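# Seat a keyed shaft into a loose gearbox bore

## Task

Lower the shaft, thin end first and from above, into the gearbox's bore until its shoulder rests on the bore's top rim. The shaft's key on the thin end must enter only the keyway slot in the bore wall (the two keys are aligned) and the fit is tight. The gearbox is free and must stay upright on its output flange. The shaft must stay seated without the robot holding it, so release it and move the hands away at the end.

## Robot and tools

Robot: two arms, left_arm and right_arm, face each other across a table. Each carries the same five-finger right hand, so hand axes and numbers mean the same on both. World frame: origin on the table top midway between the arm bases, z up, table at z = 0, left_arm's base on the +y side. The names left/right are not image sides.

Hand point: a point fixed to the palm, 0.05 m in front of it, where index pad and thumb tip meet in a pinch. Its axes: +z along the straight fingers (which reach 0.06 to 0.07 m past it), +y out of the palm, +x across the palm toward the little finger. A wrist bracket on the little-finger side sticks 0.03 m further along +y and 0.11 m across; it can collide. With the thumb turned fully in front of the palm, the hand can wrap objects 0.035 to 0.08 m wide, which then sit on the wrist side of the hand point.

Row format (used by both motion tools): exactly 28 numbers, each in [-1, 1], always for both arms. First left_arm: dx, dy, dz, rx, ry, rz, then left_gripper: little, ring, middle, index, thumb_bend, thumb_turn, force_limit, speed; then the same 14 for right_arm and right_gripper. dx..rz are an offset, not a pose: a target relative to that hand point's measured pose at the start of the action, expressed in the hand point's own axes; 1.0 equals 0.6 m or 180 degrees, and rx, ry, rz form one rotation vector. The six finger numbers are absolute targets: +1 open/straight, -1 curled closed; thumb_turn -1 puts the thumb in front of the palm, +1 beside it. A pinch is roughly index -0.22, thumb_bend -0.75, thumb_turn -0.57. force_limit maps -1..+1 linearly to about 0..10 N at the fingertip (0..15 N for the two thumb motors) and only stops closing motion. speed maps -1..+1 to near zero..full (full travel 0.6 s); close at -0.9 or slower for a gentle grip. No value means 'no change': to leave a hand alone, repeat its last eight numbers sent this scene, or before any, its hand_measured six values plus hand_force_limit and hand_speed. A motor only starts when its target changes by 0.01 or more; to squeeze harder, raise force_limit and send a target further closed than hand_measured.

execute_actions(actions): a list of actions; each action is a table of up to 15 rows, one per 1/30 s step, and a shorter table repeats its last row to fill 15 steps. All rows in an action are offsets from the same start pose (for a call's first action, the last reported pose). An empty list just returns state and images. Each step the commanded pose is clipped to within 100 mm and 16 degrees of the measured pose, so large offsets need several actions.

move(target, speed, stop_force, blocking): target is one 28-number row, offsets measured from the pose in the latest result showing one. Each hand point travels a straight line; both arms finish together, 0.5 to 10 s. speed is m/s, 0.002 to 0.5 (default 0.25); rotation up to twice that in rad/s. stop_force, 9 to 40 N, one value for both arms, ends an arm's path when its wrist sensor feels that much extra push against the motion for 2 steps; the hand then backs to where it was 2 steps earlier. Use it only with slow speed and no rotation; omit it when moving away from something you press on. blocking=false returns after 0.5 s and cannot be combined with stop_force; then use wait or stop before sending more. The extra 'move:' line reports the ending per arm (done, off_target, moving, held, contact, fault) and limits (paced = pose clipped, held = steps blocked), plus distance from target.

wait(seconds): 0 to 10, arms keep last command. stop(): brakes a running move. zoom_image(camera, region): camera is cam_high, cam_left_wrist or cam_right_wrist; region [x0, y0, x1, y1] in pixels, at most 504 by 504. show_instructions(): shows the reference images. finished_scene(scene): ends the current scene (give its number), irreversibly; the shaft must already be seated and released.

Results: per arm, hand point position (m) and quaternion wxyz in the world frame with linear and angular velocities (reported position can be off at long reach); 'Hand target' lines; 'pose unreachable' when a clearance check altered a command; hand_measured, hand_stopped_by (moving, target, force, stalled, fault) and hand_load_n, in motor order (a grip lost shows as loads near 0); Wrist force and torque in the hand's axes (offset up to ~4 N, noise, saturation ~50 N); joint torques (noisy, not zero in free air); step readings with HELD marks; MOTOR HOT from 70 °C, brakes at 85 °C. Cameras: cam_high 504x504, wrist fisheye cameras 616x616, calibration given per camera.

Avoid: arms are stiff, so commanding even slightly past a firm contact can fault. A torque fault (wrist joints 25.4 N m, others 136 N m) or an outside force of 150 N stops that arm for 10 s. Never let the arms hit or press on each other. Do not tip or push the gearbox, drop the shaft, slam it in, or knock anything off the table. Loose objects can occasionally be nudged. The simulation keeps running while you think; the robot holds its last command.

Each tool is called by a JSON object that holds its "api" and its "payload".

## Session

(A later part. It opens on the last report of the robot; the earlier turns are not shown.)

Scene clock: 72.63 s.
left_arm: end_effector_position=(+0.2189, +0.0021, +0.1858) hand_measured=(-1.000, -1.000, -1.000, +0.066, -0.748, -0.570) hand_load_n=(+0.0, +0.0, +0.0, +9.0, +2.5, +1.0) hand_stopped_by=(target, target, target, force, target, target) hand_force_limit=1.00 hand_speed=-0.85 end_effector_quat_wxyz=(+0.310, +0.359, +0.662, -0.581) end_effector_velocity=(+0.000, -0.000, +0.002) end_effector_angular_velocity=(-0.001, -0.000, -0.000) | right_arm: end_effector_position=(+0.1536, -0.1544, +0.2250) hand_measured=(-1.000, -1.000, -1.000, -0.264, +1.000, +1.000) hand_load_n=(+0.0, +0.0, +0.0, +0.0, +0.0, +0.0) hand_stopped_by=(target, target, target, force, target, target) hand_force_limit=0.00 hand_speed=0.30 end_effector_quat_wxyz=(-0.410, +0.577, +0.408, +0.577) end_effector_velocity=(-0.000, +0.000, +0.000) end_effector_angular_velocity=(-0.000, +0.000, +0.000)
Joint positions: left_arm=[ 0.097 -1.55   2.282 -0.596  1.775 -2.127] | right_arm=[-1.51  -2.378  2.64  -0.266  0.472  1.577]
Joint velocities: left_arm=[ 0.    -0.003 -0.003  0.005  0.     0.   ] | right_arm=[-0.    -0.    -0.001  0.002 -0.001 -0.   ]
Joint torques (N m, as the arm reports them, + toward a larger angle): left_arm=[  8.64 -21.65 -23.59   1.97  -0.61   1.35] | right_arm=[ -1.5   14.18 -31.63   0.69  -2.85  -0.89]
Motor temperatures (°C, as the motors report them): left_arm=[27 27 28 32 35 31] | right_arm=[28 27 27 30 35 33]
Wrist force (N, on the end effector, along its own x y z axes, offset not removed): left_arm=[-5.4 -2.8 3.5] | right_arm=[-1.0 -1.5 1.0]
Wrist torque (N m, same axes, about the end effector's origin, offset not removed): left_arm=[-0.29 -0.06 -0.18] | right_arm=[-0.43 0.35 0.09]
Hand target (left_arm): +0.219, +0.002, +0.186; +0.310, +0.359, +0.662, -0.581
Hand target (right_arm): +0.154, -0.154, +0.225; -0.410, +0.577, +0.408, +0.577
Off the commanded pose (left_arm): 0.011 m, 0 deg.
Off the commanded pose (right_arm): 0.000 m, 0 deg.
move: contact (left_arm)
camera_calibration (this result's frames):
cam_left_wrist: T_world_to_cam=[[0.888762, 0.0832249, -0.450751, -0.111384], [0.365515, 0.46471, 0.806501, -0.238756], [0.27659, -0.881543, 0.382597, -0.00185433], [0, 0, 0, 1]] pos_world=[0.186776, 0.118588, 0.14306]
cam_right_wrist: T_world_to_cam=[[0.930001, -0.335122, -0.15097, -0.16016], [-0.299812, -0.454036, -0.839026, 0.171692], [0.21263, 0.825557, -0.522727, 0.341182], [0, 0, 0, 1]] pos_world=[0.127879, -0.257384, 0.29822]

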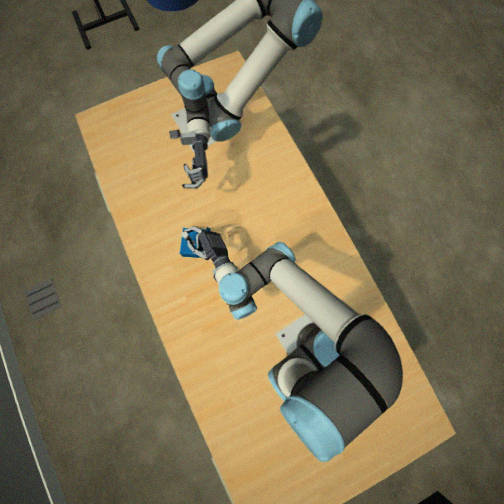

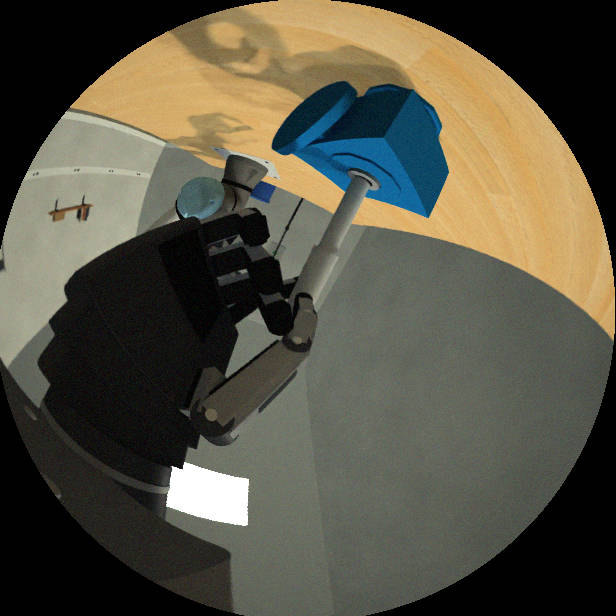

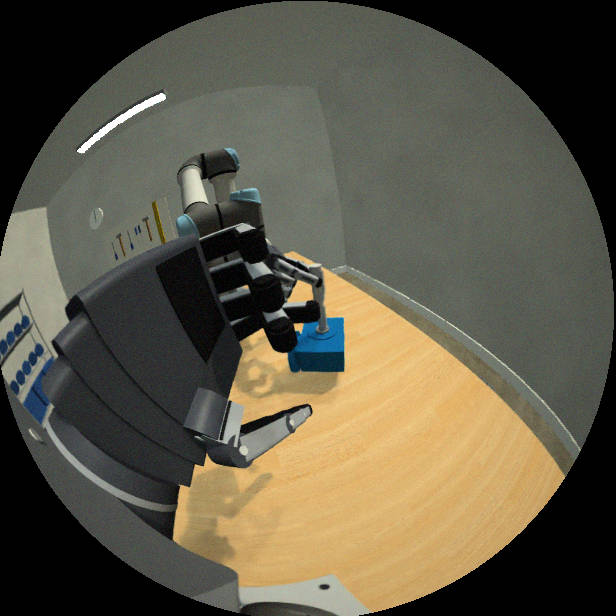

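{"api": "move", "payload": {"target": [-0.0045,-0.003,-0.0007,0,0,0,-1,-1,-1,-0.55,-0.75,-0.57,1,-0.85,0,0,0,0,0,0,-1,-1,-1,-1,1,1,0,0.3], "speed": 0.006}}

{"api": "move", "payload": {"target": [-0.0008,0.002,-0.0025,0,0,0,-1,-1,-1,-0.55,-0.75,-0.57,1,-0.85,0,0,0,0,0,0,-1,-1,-1,-1,1,1,0,0.3], "speed": 0.006}}

{"api": "move", "payload": {"target": [0.0194,0.0128,0.003,0,0,0,-1,-1,-1,-0.55,-0.75,-0.57,1,-0.85,0,0,0,0,0,0,-1,-1,-1,-1,1,1,0,0.3], "speed": 0.003, "stop_force": 9}}

{"api": "zoom_image", "payload": {"camera": "cam_right_wrist", "region": [295,290,355,350]}}

{"api": "zoom_image", "payload": {"camera": "cam_left_wrist", "region": [330,140,410,220]}}

Scene clock: 73.67 s.
left_arm: end_effector_position=(+0.2189, +0.0021, +0.1890) hand_measured=(-1.000, -1.000, -1.000, +0.066, -0.748, -0.570) hand_load_n=(+0.0, +0.0, +0.0, +8.5, +3.5, -1.0) hand_stopped_by=(target, target, target, force, target, target) hand_force_limit=1.00 hand_speed=-0.85 end_effector_quat_wxyz=(+0.310, +0.359, +0.662, -0.581) end_effector_velocity=(+0.001, -0.000, +0.001) end_effector_angular_velocity=(-0.000, -0.000, +0.002) | right_arm: end_effector_position=(+0.1536, -0.1544, +0.2250) hand_measured=(-1.000, -1.000, -1.000, -0.264, +1.000, +1.000) hand_load_n=(+0.0, +0.0, +0.0, +0.0, +0.0, +0.0) hand_stopped_by=(target, target, target, force, target, target) hand_force_limit=0.00 hand_speed=0.30 end_effector_quat_wxyz=(-0.410, +0.577, +0.408, +0.577) end_effector_velocity=(-0.000, +0.000, -0.000) end_effector_angular_velocity=(+0.000, -0.000, +0.001)
Joint positions: left_arm=[ 0.097 -1.557  2.278 -0.585  1.775 -2.127] | right_arm=[-1.51  -2.378  2.64  -0.266  0.472  1.577]
Joint velocities: left_arm=[ 0.    -0.002 -0.002  0.004 -0.001  0.   ] | right_arm=[-0.     0.     0.    -0.001 -0.001  0.   ]
Joint torques (N m, as the arm reports them, + toward a larger angle): left_arm=[ -0.22 -26.04 -27.01   0.32  -1.63   0.78] | right_arm=[ -1.61  14.82 -31.86   0.54  -2.89  -0.8 ]
Motor temperatures (°C, as the motors report them): left_arm=[27 27 28 32 35 31] | right_arm=[28 27 27 30 35 33]
Wrist force (N, on the end effector, along its own x y z axes, offset not removed): left_arm=[0.5 4.5 0.0] | right_arm=[-0.6 -4.3 1.3]
Wrist torque (N m, same axes, about the end effector's origin, offset not removed): left_arm=[0.61 0.12 0.01] | right_arm=[-0.79 0.18 -0.07]
Hand target (left_arm): +0.219, +0.002, +0.189; +0.310, +0.359, +0.662, -0.581
Hand target (right_arm): +0.154, -0.154, +0.225; -0.410, +0.577, +0.408, +0.577
Off the commanded pose (left_arm): 0.000 m, 0 deg.
Off the commanded pose (right_arm): 0.000 m, 0 deg.
move: done
camera_calibration (this result's frames):
cam_left_wrist: T_world_to_cam=[[0.888761, 0.0832765, -0.450742, -0.109953], [0.365476, 0.464742, 0.8065, -0.241343], [0.276641, -0.881521, 0.382609, -0.00310662], [0, 0, 0, 1]] pos_world=[0.186787, 0.11858, 0.146271]
cam_right_wrist: T_world_to_cam=[[0.930001, -0.335122, -0.15097, -0.16016], [-0.299812, -0.454036, -0.839026, 0.171692], [0.21263, 0.825557, -0.522728, 0.341182], [0, 0, 0, 1]] pos_world=[0.127879, -0.257384, 0.29822]

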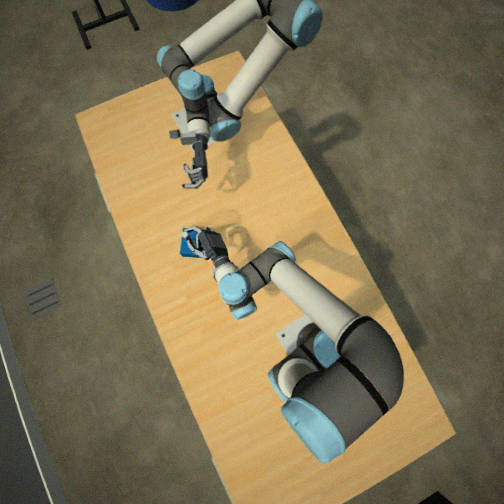

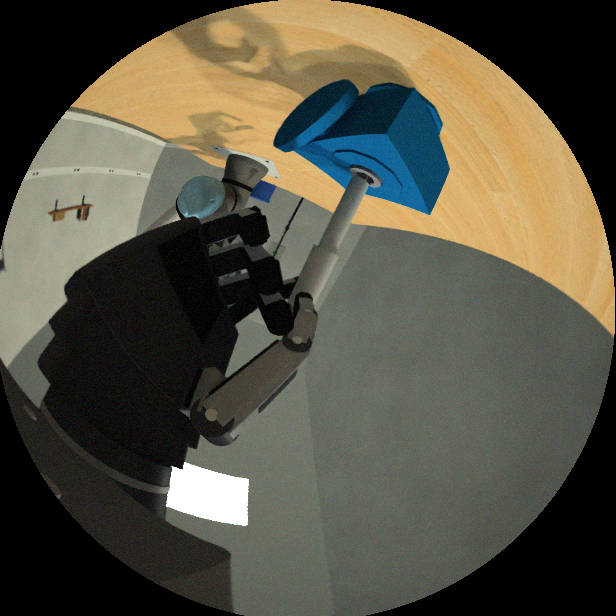

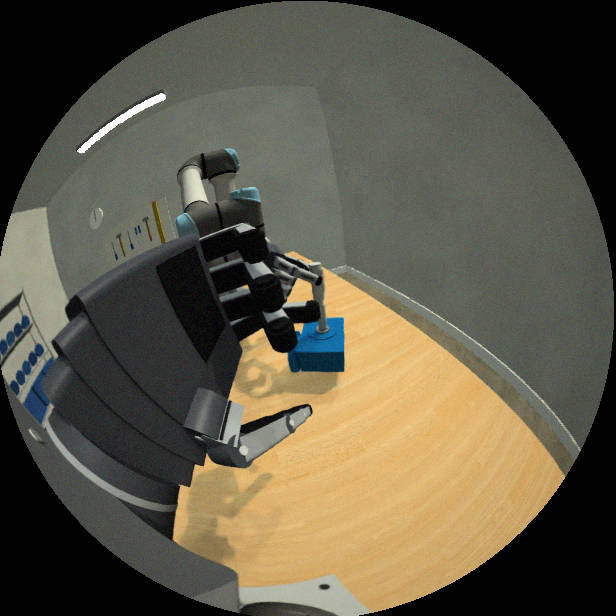

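Scene clock: 74.37 s.
left_arm: end_effector_position=(+0.2202, +0.0035, +0.1889) hand_measured=(-1.000, -1.000, -1.000, +0.066, -0.748, -0.570) hand_load_n=(+0.0, +0.0, +0.0, +8.5, +3.5, -0.5) hand_stopped_by=(target, target, target, force, target, target) hand_force_limit=1.00 hand_speed=-0.85 end_effector_quat_wxyz=(+0.310, +0.359, +0.662, -0.581) end_effector_velocity=(+0.000, +0.001, -0.000) end_effector_angular_velocity=(+0.002, -0.001, -0.001) | right_arm: end_effector_position=(+0.1536, -0.1544, +0.2250) hand_measured=(-1.000, -1.000, -1.000, -0.264, +1.000, +1.000) hand_load_n=(+0.0, +0.0, +0.0, +0.0, +0.0, +0.0) hand_stopped_by=(target, target, target, force, target, target) hand_force_limit=0.00 hand_speed=0.30 end_effector_quat_wxyz=(-0.410, +0.577, +0.408, +0.577) end_effector_velocity=(-0.000, +0.000, -0.001) end_effector_angular_velocity=(-0.000, +0.002, +0.001)
Joint positions: left_arm=[ 0.103 -1.558  2.279 -0.585  1.78  -2.126] | right_arm=[-1.51  -2.378  2.64  -0.266  0.472  1.577]
Joint velocities: left_arm=[0.001 0.    0.001 0.001 0.002 0.002] | right_arm=[ 0.     0.     0.     0.002 -0.    -0.   ]
Joint torques (N m, as the arm reports them, + toward a larger angle): left_arm=[ 13.76 -25.34  -9.37  -4.     1.47   2.12] | right_arm=[ -1.68  13.91 -31.99   0.65  -2.93  -0.84]
Motor temperatures (°C, as the motors report them): left_arm=[27 27 28 32 35 31] | right_arm=[28 27 27 30 35 33]
Wrist force (N, on the end effector, along its own x y z axes, offset not removed): left_arm=[-1.4 1.8 1.2] | right_arm=[-0.9 -2.2 1.0]
Wrist torque (N m, same axes, about the end effector's origin, offset not removed): left_arm=[0.17 0.39 -0.13] | right_arm=[-0.44 0.30 -0.05]
Hand target (left_arm): +0.220, +0.004, +0.189; +0.310, +0.359, +0.662, -0.581
Hand target (right_arm): +0.154, -0.154, +0.225; -0.410, +0.577, +0.408, +0.577
Off the commanded pose (left_arm): 0.000 m, 0 deg.
Off the commanded pose (right_arm): 0.000 m, 0 deg.
move: done
camera_calibration (this result's frames):
cam_left_wrist: T_world_to_cam=[[0.888765, 0.0832882, -0.450732, -0.111214], [0.365468, 0.464727, 0.806512, -0.242443], [0.27664, -0.881528, 0.382594, -0.00211673], [0, 0, 0, 1]] pos_world=[0.188034, 0.120067, 0.146215]
cam_right_wrist: T_world_to_cam=[[0.930001, -0.335122, -0.15097, -0.16016], [-0.299812, -0.454036, -0.839026, 0.171692], [0.21263, 0.825557, -0.522727, 0.341182], [0, 0, 0, 1]] pos_world=[0.127879, -0.257384, 0.29822]

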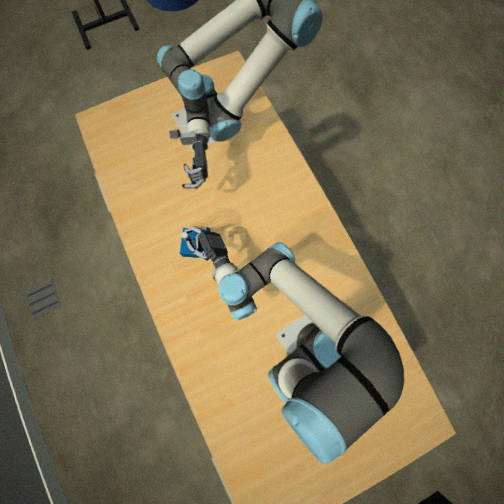

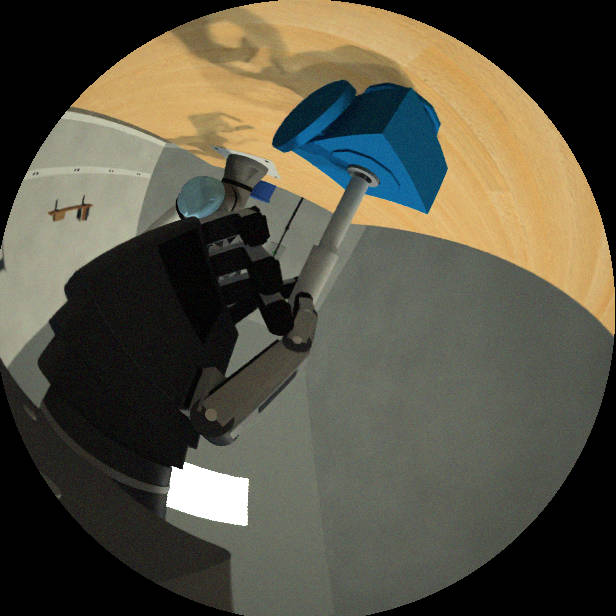

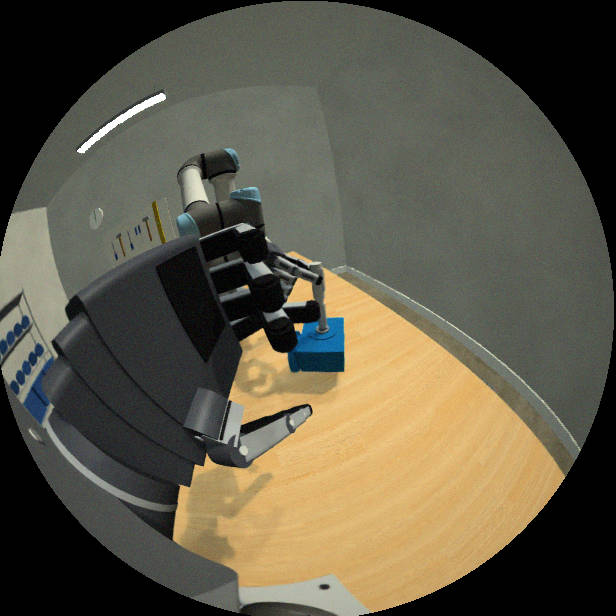

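Scene clock: 76.83 s.
left_arm: end_effector_position=(+0.2202, +0.0036, +0.1825) hand_measured=(-1.000, -1.000, -1.000, +0.066, -0.748, -0.570) hand_load_n=(+0.0, +0.0, +0.0, +9.0, +2.5, +1.0) hand_stopped_by=(target, target, target, force, target, target) hand_force_limit=1.00 hand_speed=-0.85 end_effector_quat_wxyz=(+0.310, +0.359, +0.662, -0.581) end_effector_velocity=(+0.000, -0.001, +0.002) end_effector_angular_velocity=(-0.001, -0.002, +0.000) | right_arm: end_effector_position=(+0.1536, -0.1544, +0.2250) hand_measured=(-1.000, -1.000, -1.000, -0.264, +1.000, +1.000) hand_load_n=(+0.0, +0.0, +0.0, +0.0, +0.0, +0.0) hand_stopped_by=(target, target, target, force, target, target) hand_force_limit=0.00 hand_speed=0.30 end_effector_quat_wxyz=(-0.410, +0.577, +0.408, +0.577) end_effector_velocity=(-0.000, +0.000, -0.000) end_effector_angular_velocity=(-0.000, +0.001, +0.000)
Joint positions: left_arm=[ 0.103 -1.545  2.288 -0.607  1.78  -2.126] | right_arm=[-1.51  -2.378  2.64  -0.266  0.472  1.577]
Joint velocities: left_arm=[-0.    -0.003 -0.004  0.006 -0.001  0.002] | right_arm=[ 0.     0.    -0.     0.001  0.     0.   ]
Joint torques (N m, as the arm reports them, + toward a larger angle): left_arm=[ -5.2  -21.82 -23.5    2.1   -0.26   1.37] | right_arm=[ -1.72  14.84 -31.8    0.62  -2.79  -0.75]
Motor temperatures (°C, as the motors report them): left_arm=[27 27 28 32 35 31] | right_arm=[28 27 27 30 35 33]
Wrist force (N, on the end effector, along its own x y z axes, offset not removed): left_arm=[-6.8 -1.5 -0.1] | right_arm=[-4.9 -0.7 0.6]
Wrist torque (N m, same axes, about the end effector's origin, offset not removed): left_arm=[0.28 0.13 0.12] | right_arm=[-0.15 0.74 -0.17]
Hand target (left_arm): +0.220, +0.004, +0.183; +0.310, +0.359, +0.662, -0.581
Hand target (right_arm): +0.154, -0.154, +0.225; -0.410, +0.577, +0.408, +0.577
Off the commanded pose (left_arm): 0.008 m, 0 deg.
Off the commanded pose (right_arm): 0.000 m, 0 deg.
move: contact (left_arm)
camera_calibration (this result's frames):
cam_left_wrist: T_world_to_cam=[[0.888763, 0.0833267, -0.45073, -0.114099], [0.365451, 0.464726, 0.806521, -0.237343], [0.276671, -0.881525, 0.382579, 0.000396258], [0, 0, 0, 1]] pos_world=[0.188035, 0.120156, 0.139843]
cam_right_wrist: T_world_to_cam=[[0.930001, -0.335122, -0.15097, -0.16016], [-0.299812, -0.454036, -0.839026, 0.171692], [0.21263, 0.825557, -0.522727, 0.341182], [0, 0, 0, 1]] pos_world=[0.127879, -0.257384, 0.29822]

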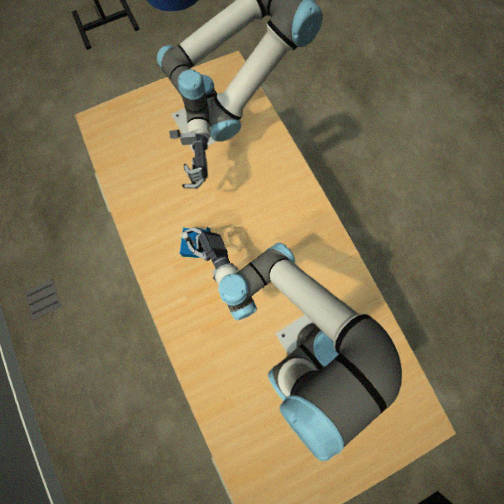

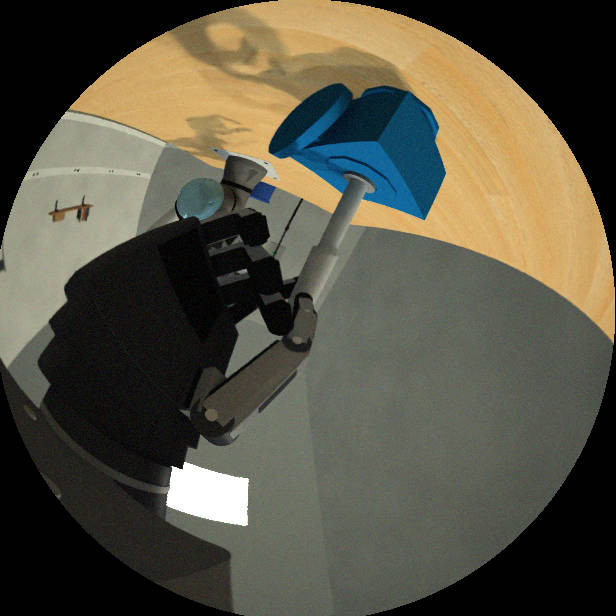

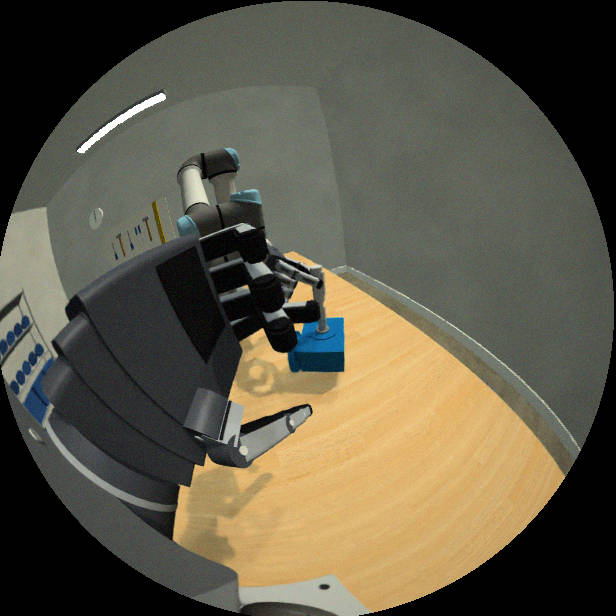

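Region (295, 290, 355, 350) of cam_right_wrist's 616x616 image, scaled by 8.400, with more detail than that image has.

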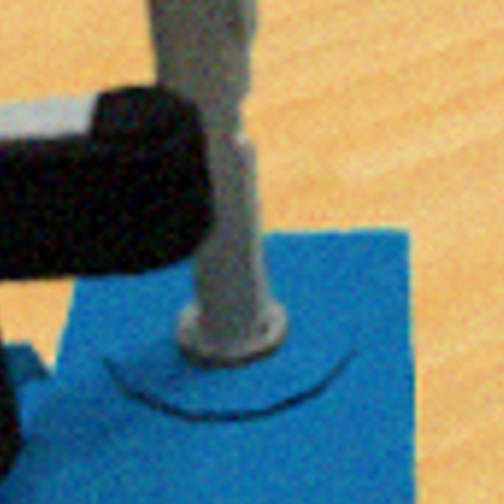

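Region (330, 140, 410, 220) of cam_left_wrist's 616x616 image, scaled by 6.300, with more detail than that image has.

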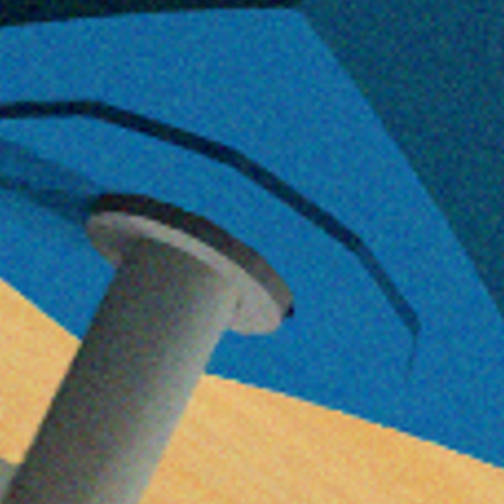

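{"api": "move", "payload": {"target": [-0.0012,0.0006,-0.0013,0.046,0.0306,0.0072,-1,-1,-1,-0.55,-0.75,-0.57,1,-0.85,0,0,0,0,0,0,-1,-1,-1,-1,1,1,0,0.3], "speed": 0.04}}

{"api": "move", "payload": {"target": [0.011,0.0073,0.0017,0,0,0,-1,-1,-1,-0.55,-0.75,-0.57,1,-0.85,0,0,0,0,0,0,-1,-1,-1,-1,1,1,0,0.3], "speed": 0.003, "stop_force": 9}}

{"api": "zoom_image", "payload": {"camera": "cam_right_wrist", "region": [285,255,365,345]}}

Scene clock: 79.53 s.
left_arm: end_effector_position=(+0.2209, +0.0044, +0.1831) hand_measured=(-1.000, -1.000, -1.000, +0.066, -0.750, -0.570) hand_load_n=(+0.0, +0.0, +0.0, +8.0, +1.0, -2.0) hand_stopped_by=(target, target, target, force, target, target) hand_force_limit=1.00 hand_speed=-0.85 end_effector_quat_wxyz=(+0.258, +0.415, +0.628, -0.605) end_effector_velocity=(-0.000, -0.001, +0.000) end_effector_angular_velocity=(-0.000, -0.000, -0.011) | right_arm: end_effector_position=(+0.1536, -0.1544, +0.2250) hand_measured=(-1.000, -1.000, -1.000, -0.264, +1.000, +1.000) hand_load_n=(+0.0, +0.0, +0.0, +0.0, +0.0, +0.0) hand_stopped_by=(target, target, target, force, target, target) hand_force_limit=0.00 hand_speed=0.30 end_effector_quat_wxyz=(-0.410, +0.577, +0.408, +0.577) end_effector_velocity=(+0.000, -0.000, +0.000) end_effector_angular_velocity=(+0.000, -0.001, -0.001)
Joint positions: left_arm=[ 0.254 -1.486  2.223 -0.581  2.102 -2.076] | right_arm=[-1.51  -2.378  2.64  -0.266  0.472  1.577]
Joint velocities: left_arm=[ 0.008  0.006 -0.006  0.002  0.019  0.004] | right_arm=[-0.    -0.    -0.001 -0.     0.001  0.   ]
Joint torques (N m, as the arm reports them, + toward a larger angle): left_arm=[ 14.22 -13.38 -26.41   0.87   1.66   2.09] | right_arm=[ -1.99  14.47 -31.68   0.56  -2.87  -0.9 ]
Motor temperatures (°C, as the motors report them): left_arm=[27 27 28 32 35 31] | right_arm=[28 27 27 30 35 33]
Wrist force (N, on the end effector, along its own x y z axes, offset not removed): left_arm=[-1.1 2.0 0.4] | right_arm=[0.7 -1.6 1.0]
Wrist torque (N m, same axes, about the end effector's origin, offset not removed): left_arm=[0.23 -0.01 0.01] | right_arm=[-0.43 -0.02 0.41]
Hand target (left_arm): +0.221, +0.004, +0.183; +0.258, +0.415, +0.628, -0.605
Hand target (right_arm): +0.154, -0.154, +0.225; -0.410, +0.577, +0.408, +0.577
Off the commanded pose (left_arm): 0.000 m, 0 deg.
Off the commanded pose (right_arm): 0.000 m, 0 deg.
move: done
camera_calibration (this result's frames):
cam_left_wrist: T_world_to_cam=[[0.889635, -0.0715946, -0.451025, -0.113994], [0.440677, 0.393686, 0.806731, -0.254686], [0.119804, -0.916453, 0.381787, 0.0355882], [0, 0, 0, 1]] pos_world=[0.209384, 0.12472, 0.140462]
cam_right_wrist: T_world_to_cam=[[0.930001, -0.335122, -0.15097, -0.16016], [-0.299812, -0.454036, -0.839026, 0.171692], [0.21263, 0.825557, -0.522727, 0.341182], [0, 0, 0, 1]] pos_world=[0.127879, -0.257384, 0.29822]

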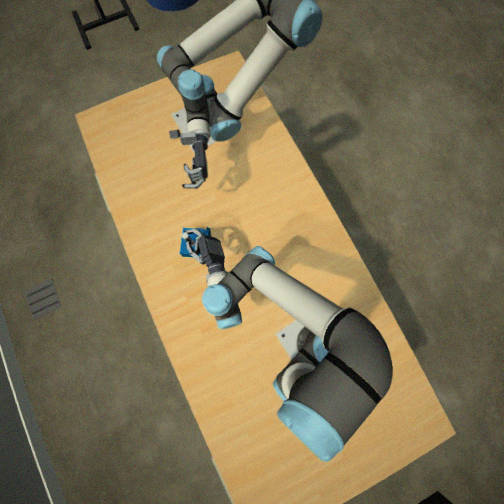

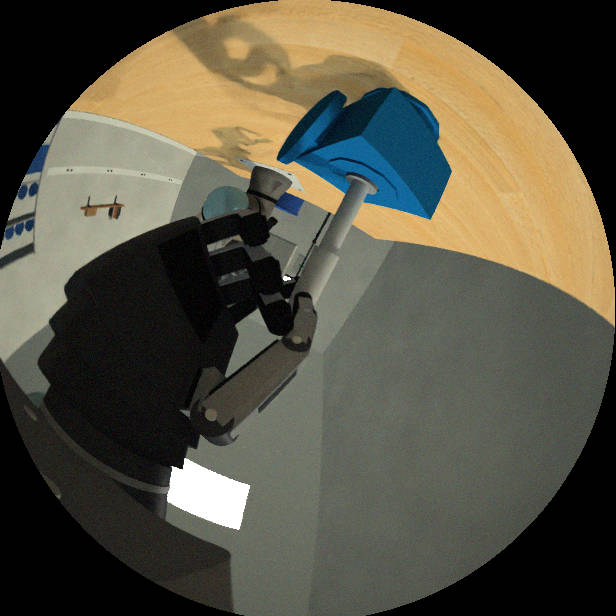

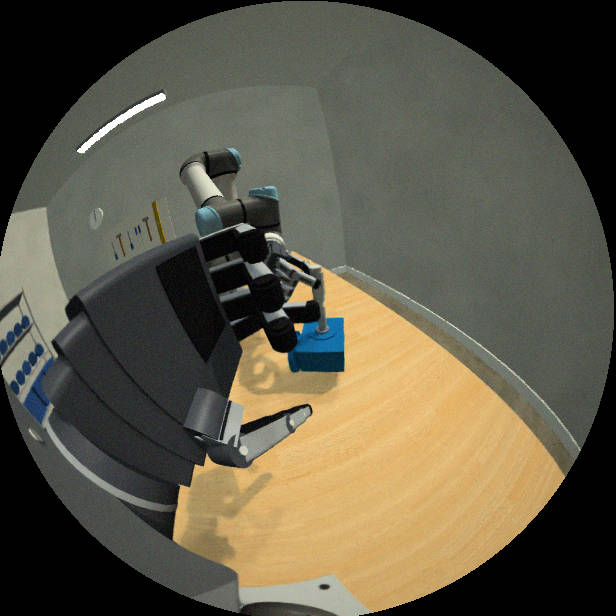

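Scene clock: 80.53 s.
left_arm: end_effector_position=(+0.2208, +0.0044, +0.1810) hand_measured=(-1.000, -1.000, -1.000, +0.066, -0.750, -0.570) hand_load_n=(+0.0, +0.0, +0.0, +7.5, +1.0, +0.5) hand_stopped_by=(target, target, target, force, target, target) hand_force_limit=1.00 hand_speed=-0.85 end_effector_quat_wxyz=(+0.258, +0.415, +0.628, -0.605) end_effector_velocity=(+0.000, -0.000, +0.001) end_effector_angular_velocity=(+0.002, +0.002, +0.001) | right_arm: end_effector_position=(+0.1536, -0.1544, +0.2250) hand_measured=(-1.000, -1.000, -1.000, -0.264, +1.000, +1.000) hand_load_n=(+0.0, +0.0, +0.0, +0.0, +0.0, +0.0) hand_stopped_by=(target, target, target, force, target, target) hand_force_limit=0.00 hand_speed=0.30 end_effector_quat_wxyz=(-0.410, +0.577, +0.408, +0.577) end_effector_velocity=(+0.000, -0.000, +0.000) end_effector_angular_velocity=(+0.000, -0.001, -0.001)
Joint positions: left_arm=[ 0.254 -1.482  2.226 -0.587  2.102 -2.076] | right_arm=[-1.51  -2.378  2.64  -0.266  0.472  1.577]
Joint velocities: left_arm=[ 0.    -0.001 -0.002  0.005 -0.    -0.001] | right_arm=[-0.    -0.    -0.    -0.001  0.001  0.   ]
Joint torques (N m, as the arm reports them, + toward a larger angle): left_arm=[-10.57 -25.12 -23.35   1.99  -1.55  -1.5 ] | right_arm=[ -1.82  14.44 -31.78   0.6   -2.82  -0.87]
Motor temperatures (°C, as the motors report them): left_arm=[27 27 28 32 35 31] | right_arm=[28 27 27 30 35 33]
Wrist force (N, on the end effector, along its own x y z axes, offset not removed): left_arm=[-8.7 -1.7 0.2] | right_arm=[-1.5 -2.2 0.6]
Wrist torque (N m, same axes, about the end effector's origin, offset not removed): left_arm=[0.34 0.71 -0.34] | right_arm=[-0.51 0.36 0.04]
Hand target (left_arm): +0.221, +0.004, +0.181; +0.258, +0.415, +0.628, -0.605
Hand target (right_arm): +0.154, -0.154, +0.225; -0.410, +0.577, +0.408, +0.577
Off the commanded pose (left_arm): 0.006 m, 0 deg.
Off the commanded pose (right_arm): 0.000 m, 0 deg.
move: contact (left_arm)
camera_calibration (this result's frames):
cam_left_wrist: T_world_to_cam=[[0.889605, -0.0715044, -0.451099, -0.114883], [0.440727, 0.393552, 0.806769, -0.253071], [0.119843, -0.916517, 0.38162, 0.0364732], [0, 0, 0, 1]] pos_world=[0.209365, 0.12481, 0.138427]
cam_right_wrist: T_world_to_cam=[[0.930001, -0.335122, -0.15097, -0.16016], [-0.299812, -0.454036, -0.839026, 0.171692], [0.21263, 0.825557, -0.522727, 0.341182], [0, 0, 0, 1]] pos_world=[0.127879, -0.257384, 0.29822]

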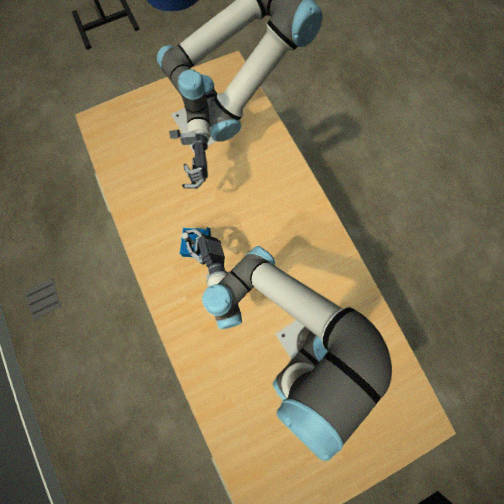

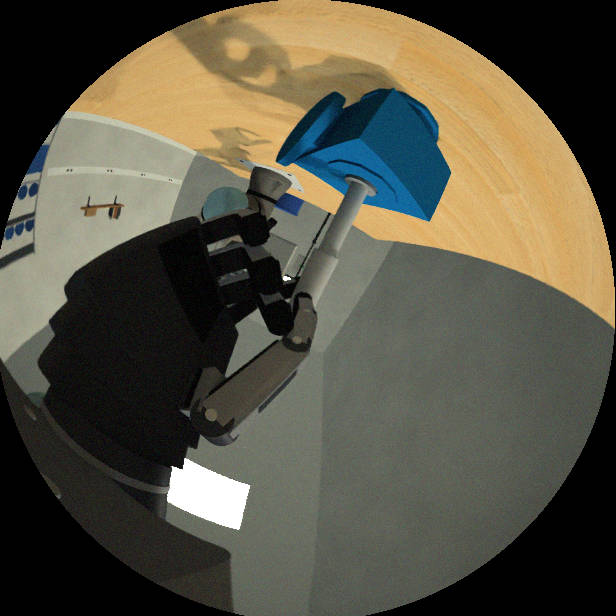

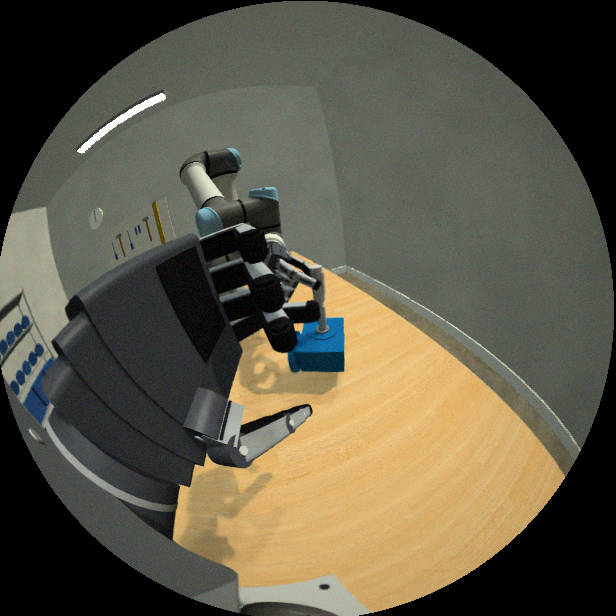

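Region (285, 255, 365, 345) of cam_right_wrist's 616x616 image, scaled by 5.600, with more detail than that image has.

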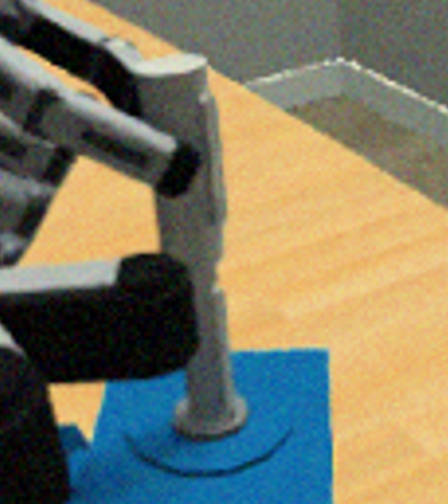

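{"api": "move", "payload": {"target": [-0.0021,-0.0014,-0.0003,0,0,0,-1,-1,-1,-0.5,-0.75,-0.57,1,-0.85,0,0,0,0,0,0,-1,-1,-1,-1,1,1,0,0.3], "speed": 0.005}}

{"api": "move", "payload": {"target": [-0.0035,0.0058,-0.0021,0.069,0.046,0.011,-1,-1,-1,-0.5,-0.75,-0.57,1,-0.85,0,0,0,0,0,0,-1,-1,-1,-1,1,1,0,0.3], "speed": 0.05}}

{"api": "move", "payload": {"target": [0.011,0.0073,0.0017,0,0,0,-1,-1,-1,-0.5,-0.75,-0.57,1,-0.85,0,0,0,0,0,0,-1,-1,-1,-1,1,1,0,0.3], "speed": 0.003, "stop_force": 9}}

{"api": "zoom_image", "payload": {"camera": "cam_right_wrist", "region": [285,255,365,345]}}

Scene clock: 81.53 s.
left_arm: end_effector_position=(+0.2208, +0.0044, +0.1825) hand_measured=(-1.000, -1.000, -1.000, +0.056, -0.748, -0.570) hand_load_n=(+0.0, +0.0, +0.0, +9.5, +3.0, -3.0) hand_stopped_by=(target, target, target, force, target, target) hand_force_limit=1.00 hand_speed=-0.85 end_effector_quat_wxyz=(+0.258, +0.415, +0.628, -0.605) end_effector_velocity=(-0.000, -0.000, +0.001) end_effector_angular_velocity=(-0.001, +0.000, -0.001) | right_arm: end_effector_position=(+0.1536, -0.1544, +0.2250) hand_measured=(-1.000, -1.000, -1.000, -0.264, +1.000, +1.000) hand_load_n=(+0.0, +0.0, +0.0, +0.0, +0.0, +0.0) hand_stopped_by=(target, target, target, force, target, target) hand_force_limit=0.00 hand_speed=0.30 end_effector_quat_wxyz=(-0.410, +0.577, +0.408, +0.577) end_effector_velocity=(+0.000, -0.000, -0.001) end_effector_angular_velocity=(-0.000, +0.001, -0.001)
Joint positions: left_arm=[ 0.254 -1.485  2.224 -0.582  2.102 -2.076] | right_arm=[-1.51  -2.378  2.64  -0.266  0.472  1.577]
Joint velocities: left_arm=[ 0.    -0.002 -0.001  0.002  0.001 -0.   ] | right_arm=[-0.     0.     0.001  0.001  0.001 -0.   ]
Joint torques (N m, as the arm reports them, + toward a larger angle): left_arm=[-11.05 -31.7  -29.05  -0.36  -1.91  -0.74] | right_arm=[ -1.32  14.25 -31.96   0.57  -2.85  -0.92]
Motor temperatures (°C, as the motors report them): left_arm=[27 27 28 32 35 31] | right_arm=[28 27 27 30 35 33]
Wrist force (N, on the end effector, along its own x y z axes, offset not removed): left_arm=[4.2 3.0 4.4] | right_arm=[-1.5 0.3 1.5]
Wrist torque (N m, same axes, about the end effector's origin, offset not removed): left_arm=[0.12 0.35 0.02] | right_arm=[-0.13 0.32 -0.04]
Hand target (left_arm): +0.221, +0.004, +0.183; +0.258, +0.415, +0.628, -0.605
Hand target (right_arm): +0.154, -0.154, +0.225; -0.410, +0.577, +0.408, +0.577
Off the commanded pose (left_arm): 0.000 m, 0 deg.
Off the commanded pose (right_arm): 0.000 m, 0 deg.
move: done
camera_calibration (this result's frames):
cam_left_wrist: T_world_to_cam=[[0.889599, -0.0715015, -0.451111, -0.114199], [0.440737, 0.393552, 0.806764, -0.254263], [0.119851, -0.916518, 0.381617, 0.0358806], [0, 0, 0, 1]] pos_world=[0.209354, 0.124785, 0.139921]
cam_right_wrist: T_world_to_cam=[[0.930001, -0.335122, -0.15097, -0.16016], [-0.299812, -0.454036, -0.839026, 0.171692], [0.21263, 0.825557, -0.522727, 0.341182], [0, 0, 0, 1]] pos_world=[0.127879, -0.257384, 0.29822]

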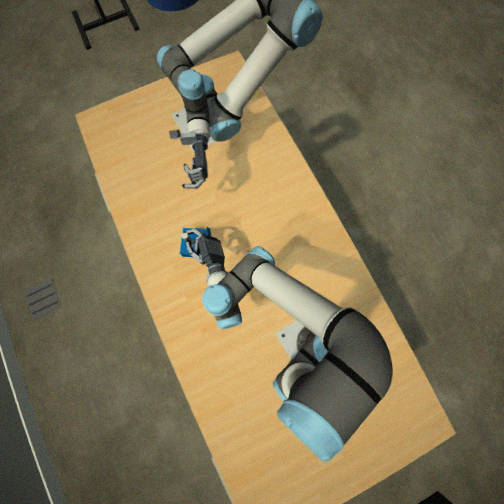

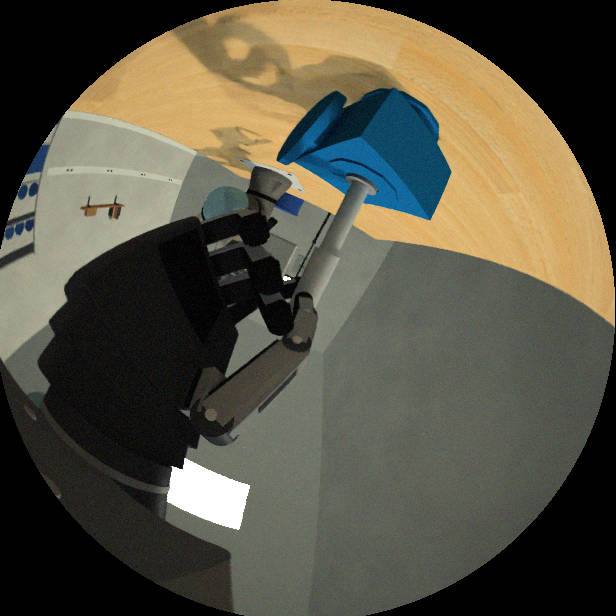

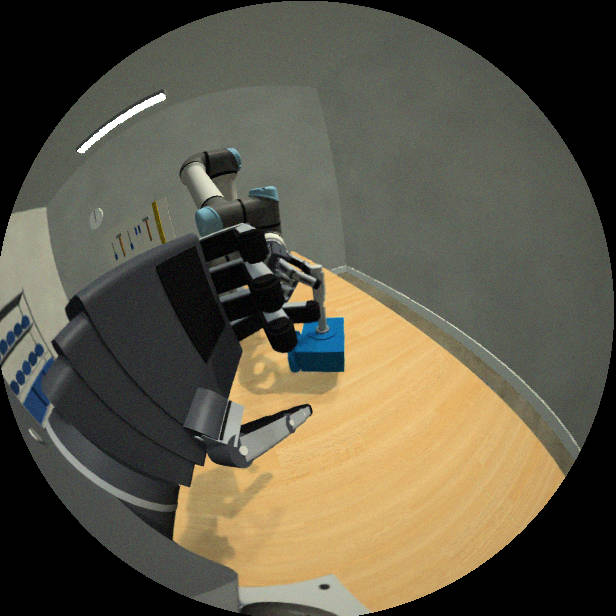

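Scene clock: 84.43 s.
left_arm: end_effector_position=(+0.2250, +0.0049, +0.1824) hand_measured=(-1.000, -1.000, -1.000, +0.056, -0.750, -0.570) hand_load_n=(+0.0, +0.0, +0.0, +6.5, -1.0, -2.5) hand_stopped_by=(target, target, target, force, target, target) hand_force_limit=1.00 hand_speed=-0.85 end_effector_quat_wxyz=(+0.176, +0.493, +0.569, -0.633) end_effector_velocity=(-0.000, +0.001, -0.000) end_effector_angular_velocity=(+0.003, +0.002, -0.008) | right_arm: end_effector_position=(+0.1536, -0.1544, +0.2250) hand_measured=(-1.000, -1.000, -1.000, -0.264, +1.000, +1.000) hand_load_n=(+0.0, +0.0, +0.0, +0.0, +0.0, +0.0) hand_stopped_by=(target, target, target, force, target, target) hand_force_limit=0.00 hand_speed=0.30 end_effector_quat_wxyz=(-0.410, +0.577, +0.408, +0.577) end_effector_velocity=(-0.000, +0.000, -0.000) end_effector_angular_velocity=(-0.000, +0.000, +0.001)
Joint positions: left_arm=[ 0.439 -1.344  2.055 -0.47   2.541 -1.955] | right_arm=[-1.51  -2.378  2.64  -0.266  0.472  1.577]
Joint velocities: left_arm=[ 0.005  0.005 -0.007  0.01   0.013  0.005] | right_arm=[-0.    -0.     0.     0.    -0.001 -0.   ]
Joint torques (N m, as the arm reports them, + toward a larger angle): left_arm=[ 15.78 -20.25 -25.28   1.44   1.22   2.03] | right_arm=[ -1.31  14.66 -31.9    0.66  -2.86  -0.85]
Motor temperatures (°C, as the motors report them): left_arm=[27 27 28 32 35 31] | right_arm=[28 27 27 30 35 33]
Wrist force (N, on the end effector, along its own x y z axes, offset not removed): left_arm=[-1.0 0.2 1.8] | right_arm=[-1.6 -0.7 0.0]
Wrist torque (N m, same axes, about the end effector's origin, offset not removed): left_arm=[0.16 0.26 -0.01] | right_arm=[-0.14 0.34 0.00]
Hand target (left_arm): +0.225, +0.005, +0.182; -0.176, -0.494, -0.569, +0.633
Hand target (right_arm): +0.154, -0.154, +0.225; -0.410, +0.577, +0.408, +0.577
Off the commanded pose (left_arm): 0.000 m, 0 deg.
Off the commanded pose (right_arm): 0.000 m, 0 deg.
move: done
camera_calibration (this result's frames):
cam_left_wrist: T_world_to_cam=[[0.840722, -0.298935, -0.45147, -0.105731], [0.527601, 0.264778, 0.807174, -0.27527], [-0.121753, -0.916805, 0.380323, 0.0904823], [0, 0, 0, 1]] pos_world=[0.24514, 0.124233, 0.140044]
cam_right_wrist: T_world_to_cam=[[0.930001, -0.335122, -0.15097, -0.16016], [-0.299812, -0.454036, -0.839026, 0.171692], [0.21263, 0.825557, -0.522727, 0.341182], [0, 0, 0, 1]] pos_world=[0.127879, -0.257384, 0.29822]

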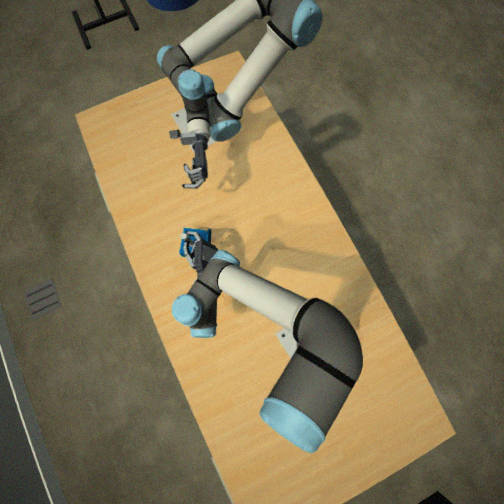

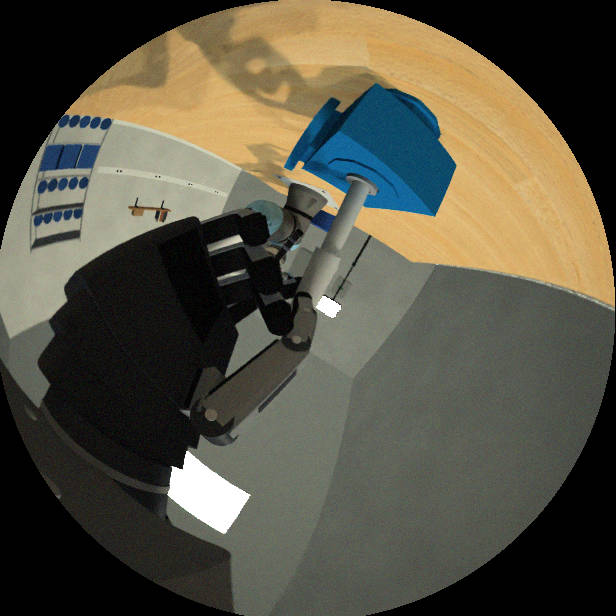

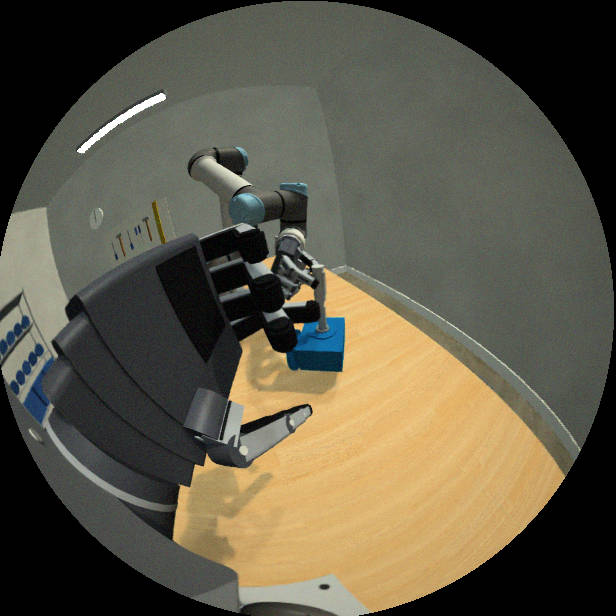

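Scene clock: 87.30 s.
left_arm: end_effector_position=(+0.2250, +0.0050, +0.1745) hand_measured=(-1.000, -1.000, -1.000, +0.056, -0.750, -0.570) hand_load_n=(+0.0, +0.0, +0.0, +7.5, -0.5, +0.5) hand_stopped_by=(target, target, target, force, target, target) hand_force_limit=1.00 hand_speed=-0.85 end_effector_quat_wxyz=(+0.176, +0.494, +0.569, -0.633) end_effector_velocity=(+0.000, +0.000, -0.002) end_effector_angular_velocity=(+0.001, +0.001, +0.000) | right_arm: end_effector_position=(+0.1536, -0.1544, +0.2250) hand_measured=(-1.000, -1.000, -1.000, -0.264, +1.000, +1.000) hand_load_n=(+0.0, +0.0, +0.0, +0.0, +0.0, +0.0) hand_stopped_by=(target, target, target, force, target, target) hand_force_limit=0.00 hand_speed=0.30 end_effector_quat_wxyz=(-0.410, +0.577, +0.408, +0.577) end_effector_velocity=(+0.000, +0.000, +0.000) end_effector_angular_velocity=(+0.000, -0.001, -0.000)
Joint positions: left_arm=[ 0.439 -1.33   2.063 -0.492  2.541 -1.955] | right_arm=[-1.51  -2.378  2.64  -0.266  0.472  1.577]
Joint velocities: left_arm=[ 0.001  0.003  0.001 -0.002  0.     0.   ] | right_arm=[ 0.001  0.    -0.001 -0.     0.001  0.   ]
Joint torques (N m, as the arm reports them, + toward a larger angle): left_arm=[ 15.16 -16.97  -5.72  -1.81   0.53   1.52] | right_arm=[ -1.36  14.29 -31.74   0.56  -2.86  -0.74]
Motor temperatures (°C, as the motors report them): left_arm=[27 27 28 32 35 31] | right_arm=[28 27 27 30 35 33]
Wrist force (N, on the end effector, along its own x y z axes, offset not removed): left_arm=[-4.3 -2.6 0.9] | right_arm=[0.6 -1.3 4.0]
Wrist torque (N m, same axes, about the end effector's origin, offset not removed): left_arm=[0.63 0.17 -0.08] | right_arm=[-0.52 -0.06 0.17]
Hand target (left_arm): +0.225, +0.005, +0.174; -0.176, -0.493, -0.569, +0.633
Hand target (right_arm): +0.154, -0.154, +0.225; -0.410, +0.577, +0.408, +0.577
Off the commanded pose (left_arm): 0.000 m, 0 deg.
Off the commanded pose (right_arm): 0.000 m, 0 deg.
move: done
camera_calibration (this result's frames):
cam_left_wrist: T_world_to_cam=[[0.840697, -0.299012, -0.451465, -0.109295], [0.52762, 0.264727, 0.807178, -0.268859], [-0.121841, -0.916794, 0.38032, 0.0935574], [0, 0, 0, 1]] pos_world=[0.245139, 0.124266, 0.132092]
cam_right_wrist: T_world_to_cam=[[0.930001, -0.335122, -0.15097, -0.16016], [-0.299811, -0.454036, -0.839026, 0.171692], [0.21263, 0.825557, -0.522727, 0.341182], [0, 0, 0, 1]] pos_world=[0.127879, -0.257384, 0.29822]

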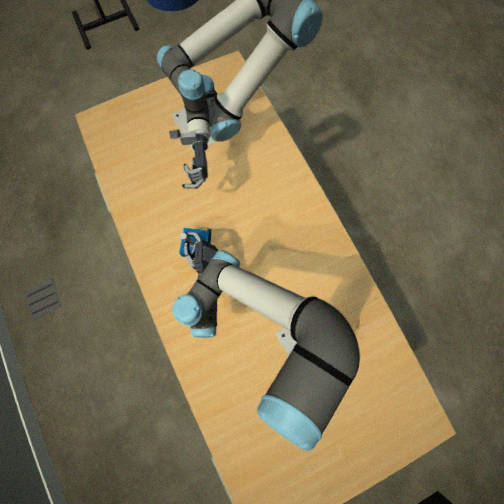

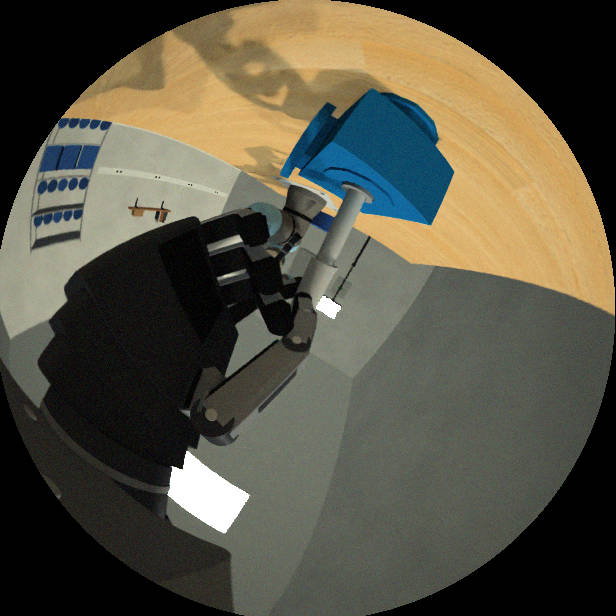

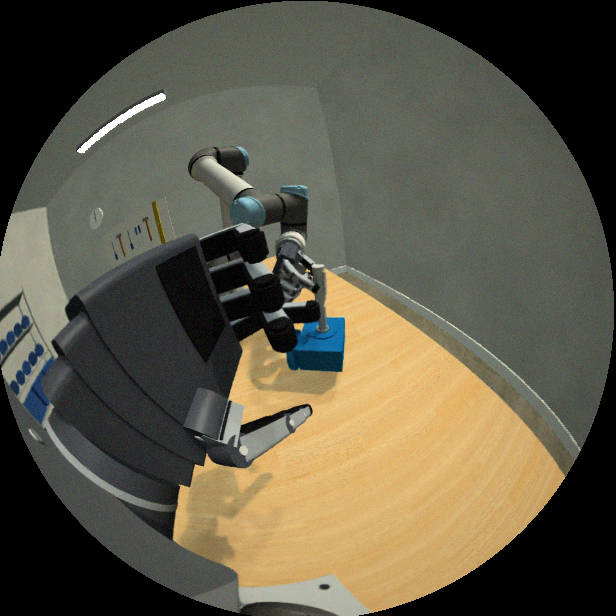

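Region (285, 255, 365, 345) of cam_right_wrist's 616x616 image, scaled by 5.600, with more detail than that image has.

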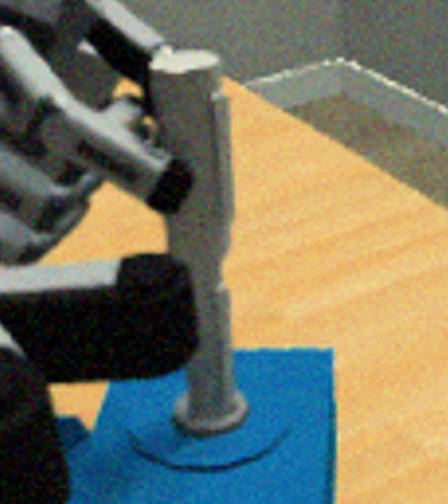

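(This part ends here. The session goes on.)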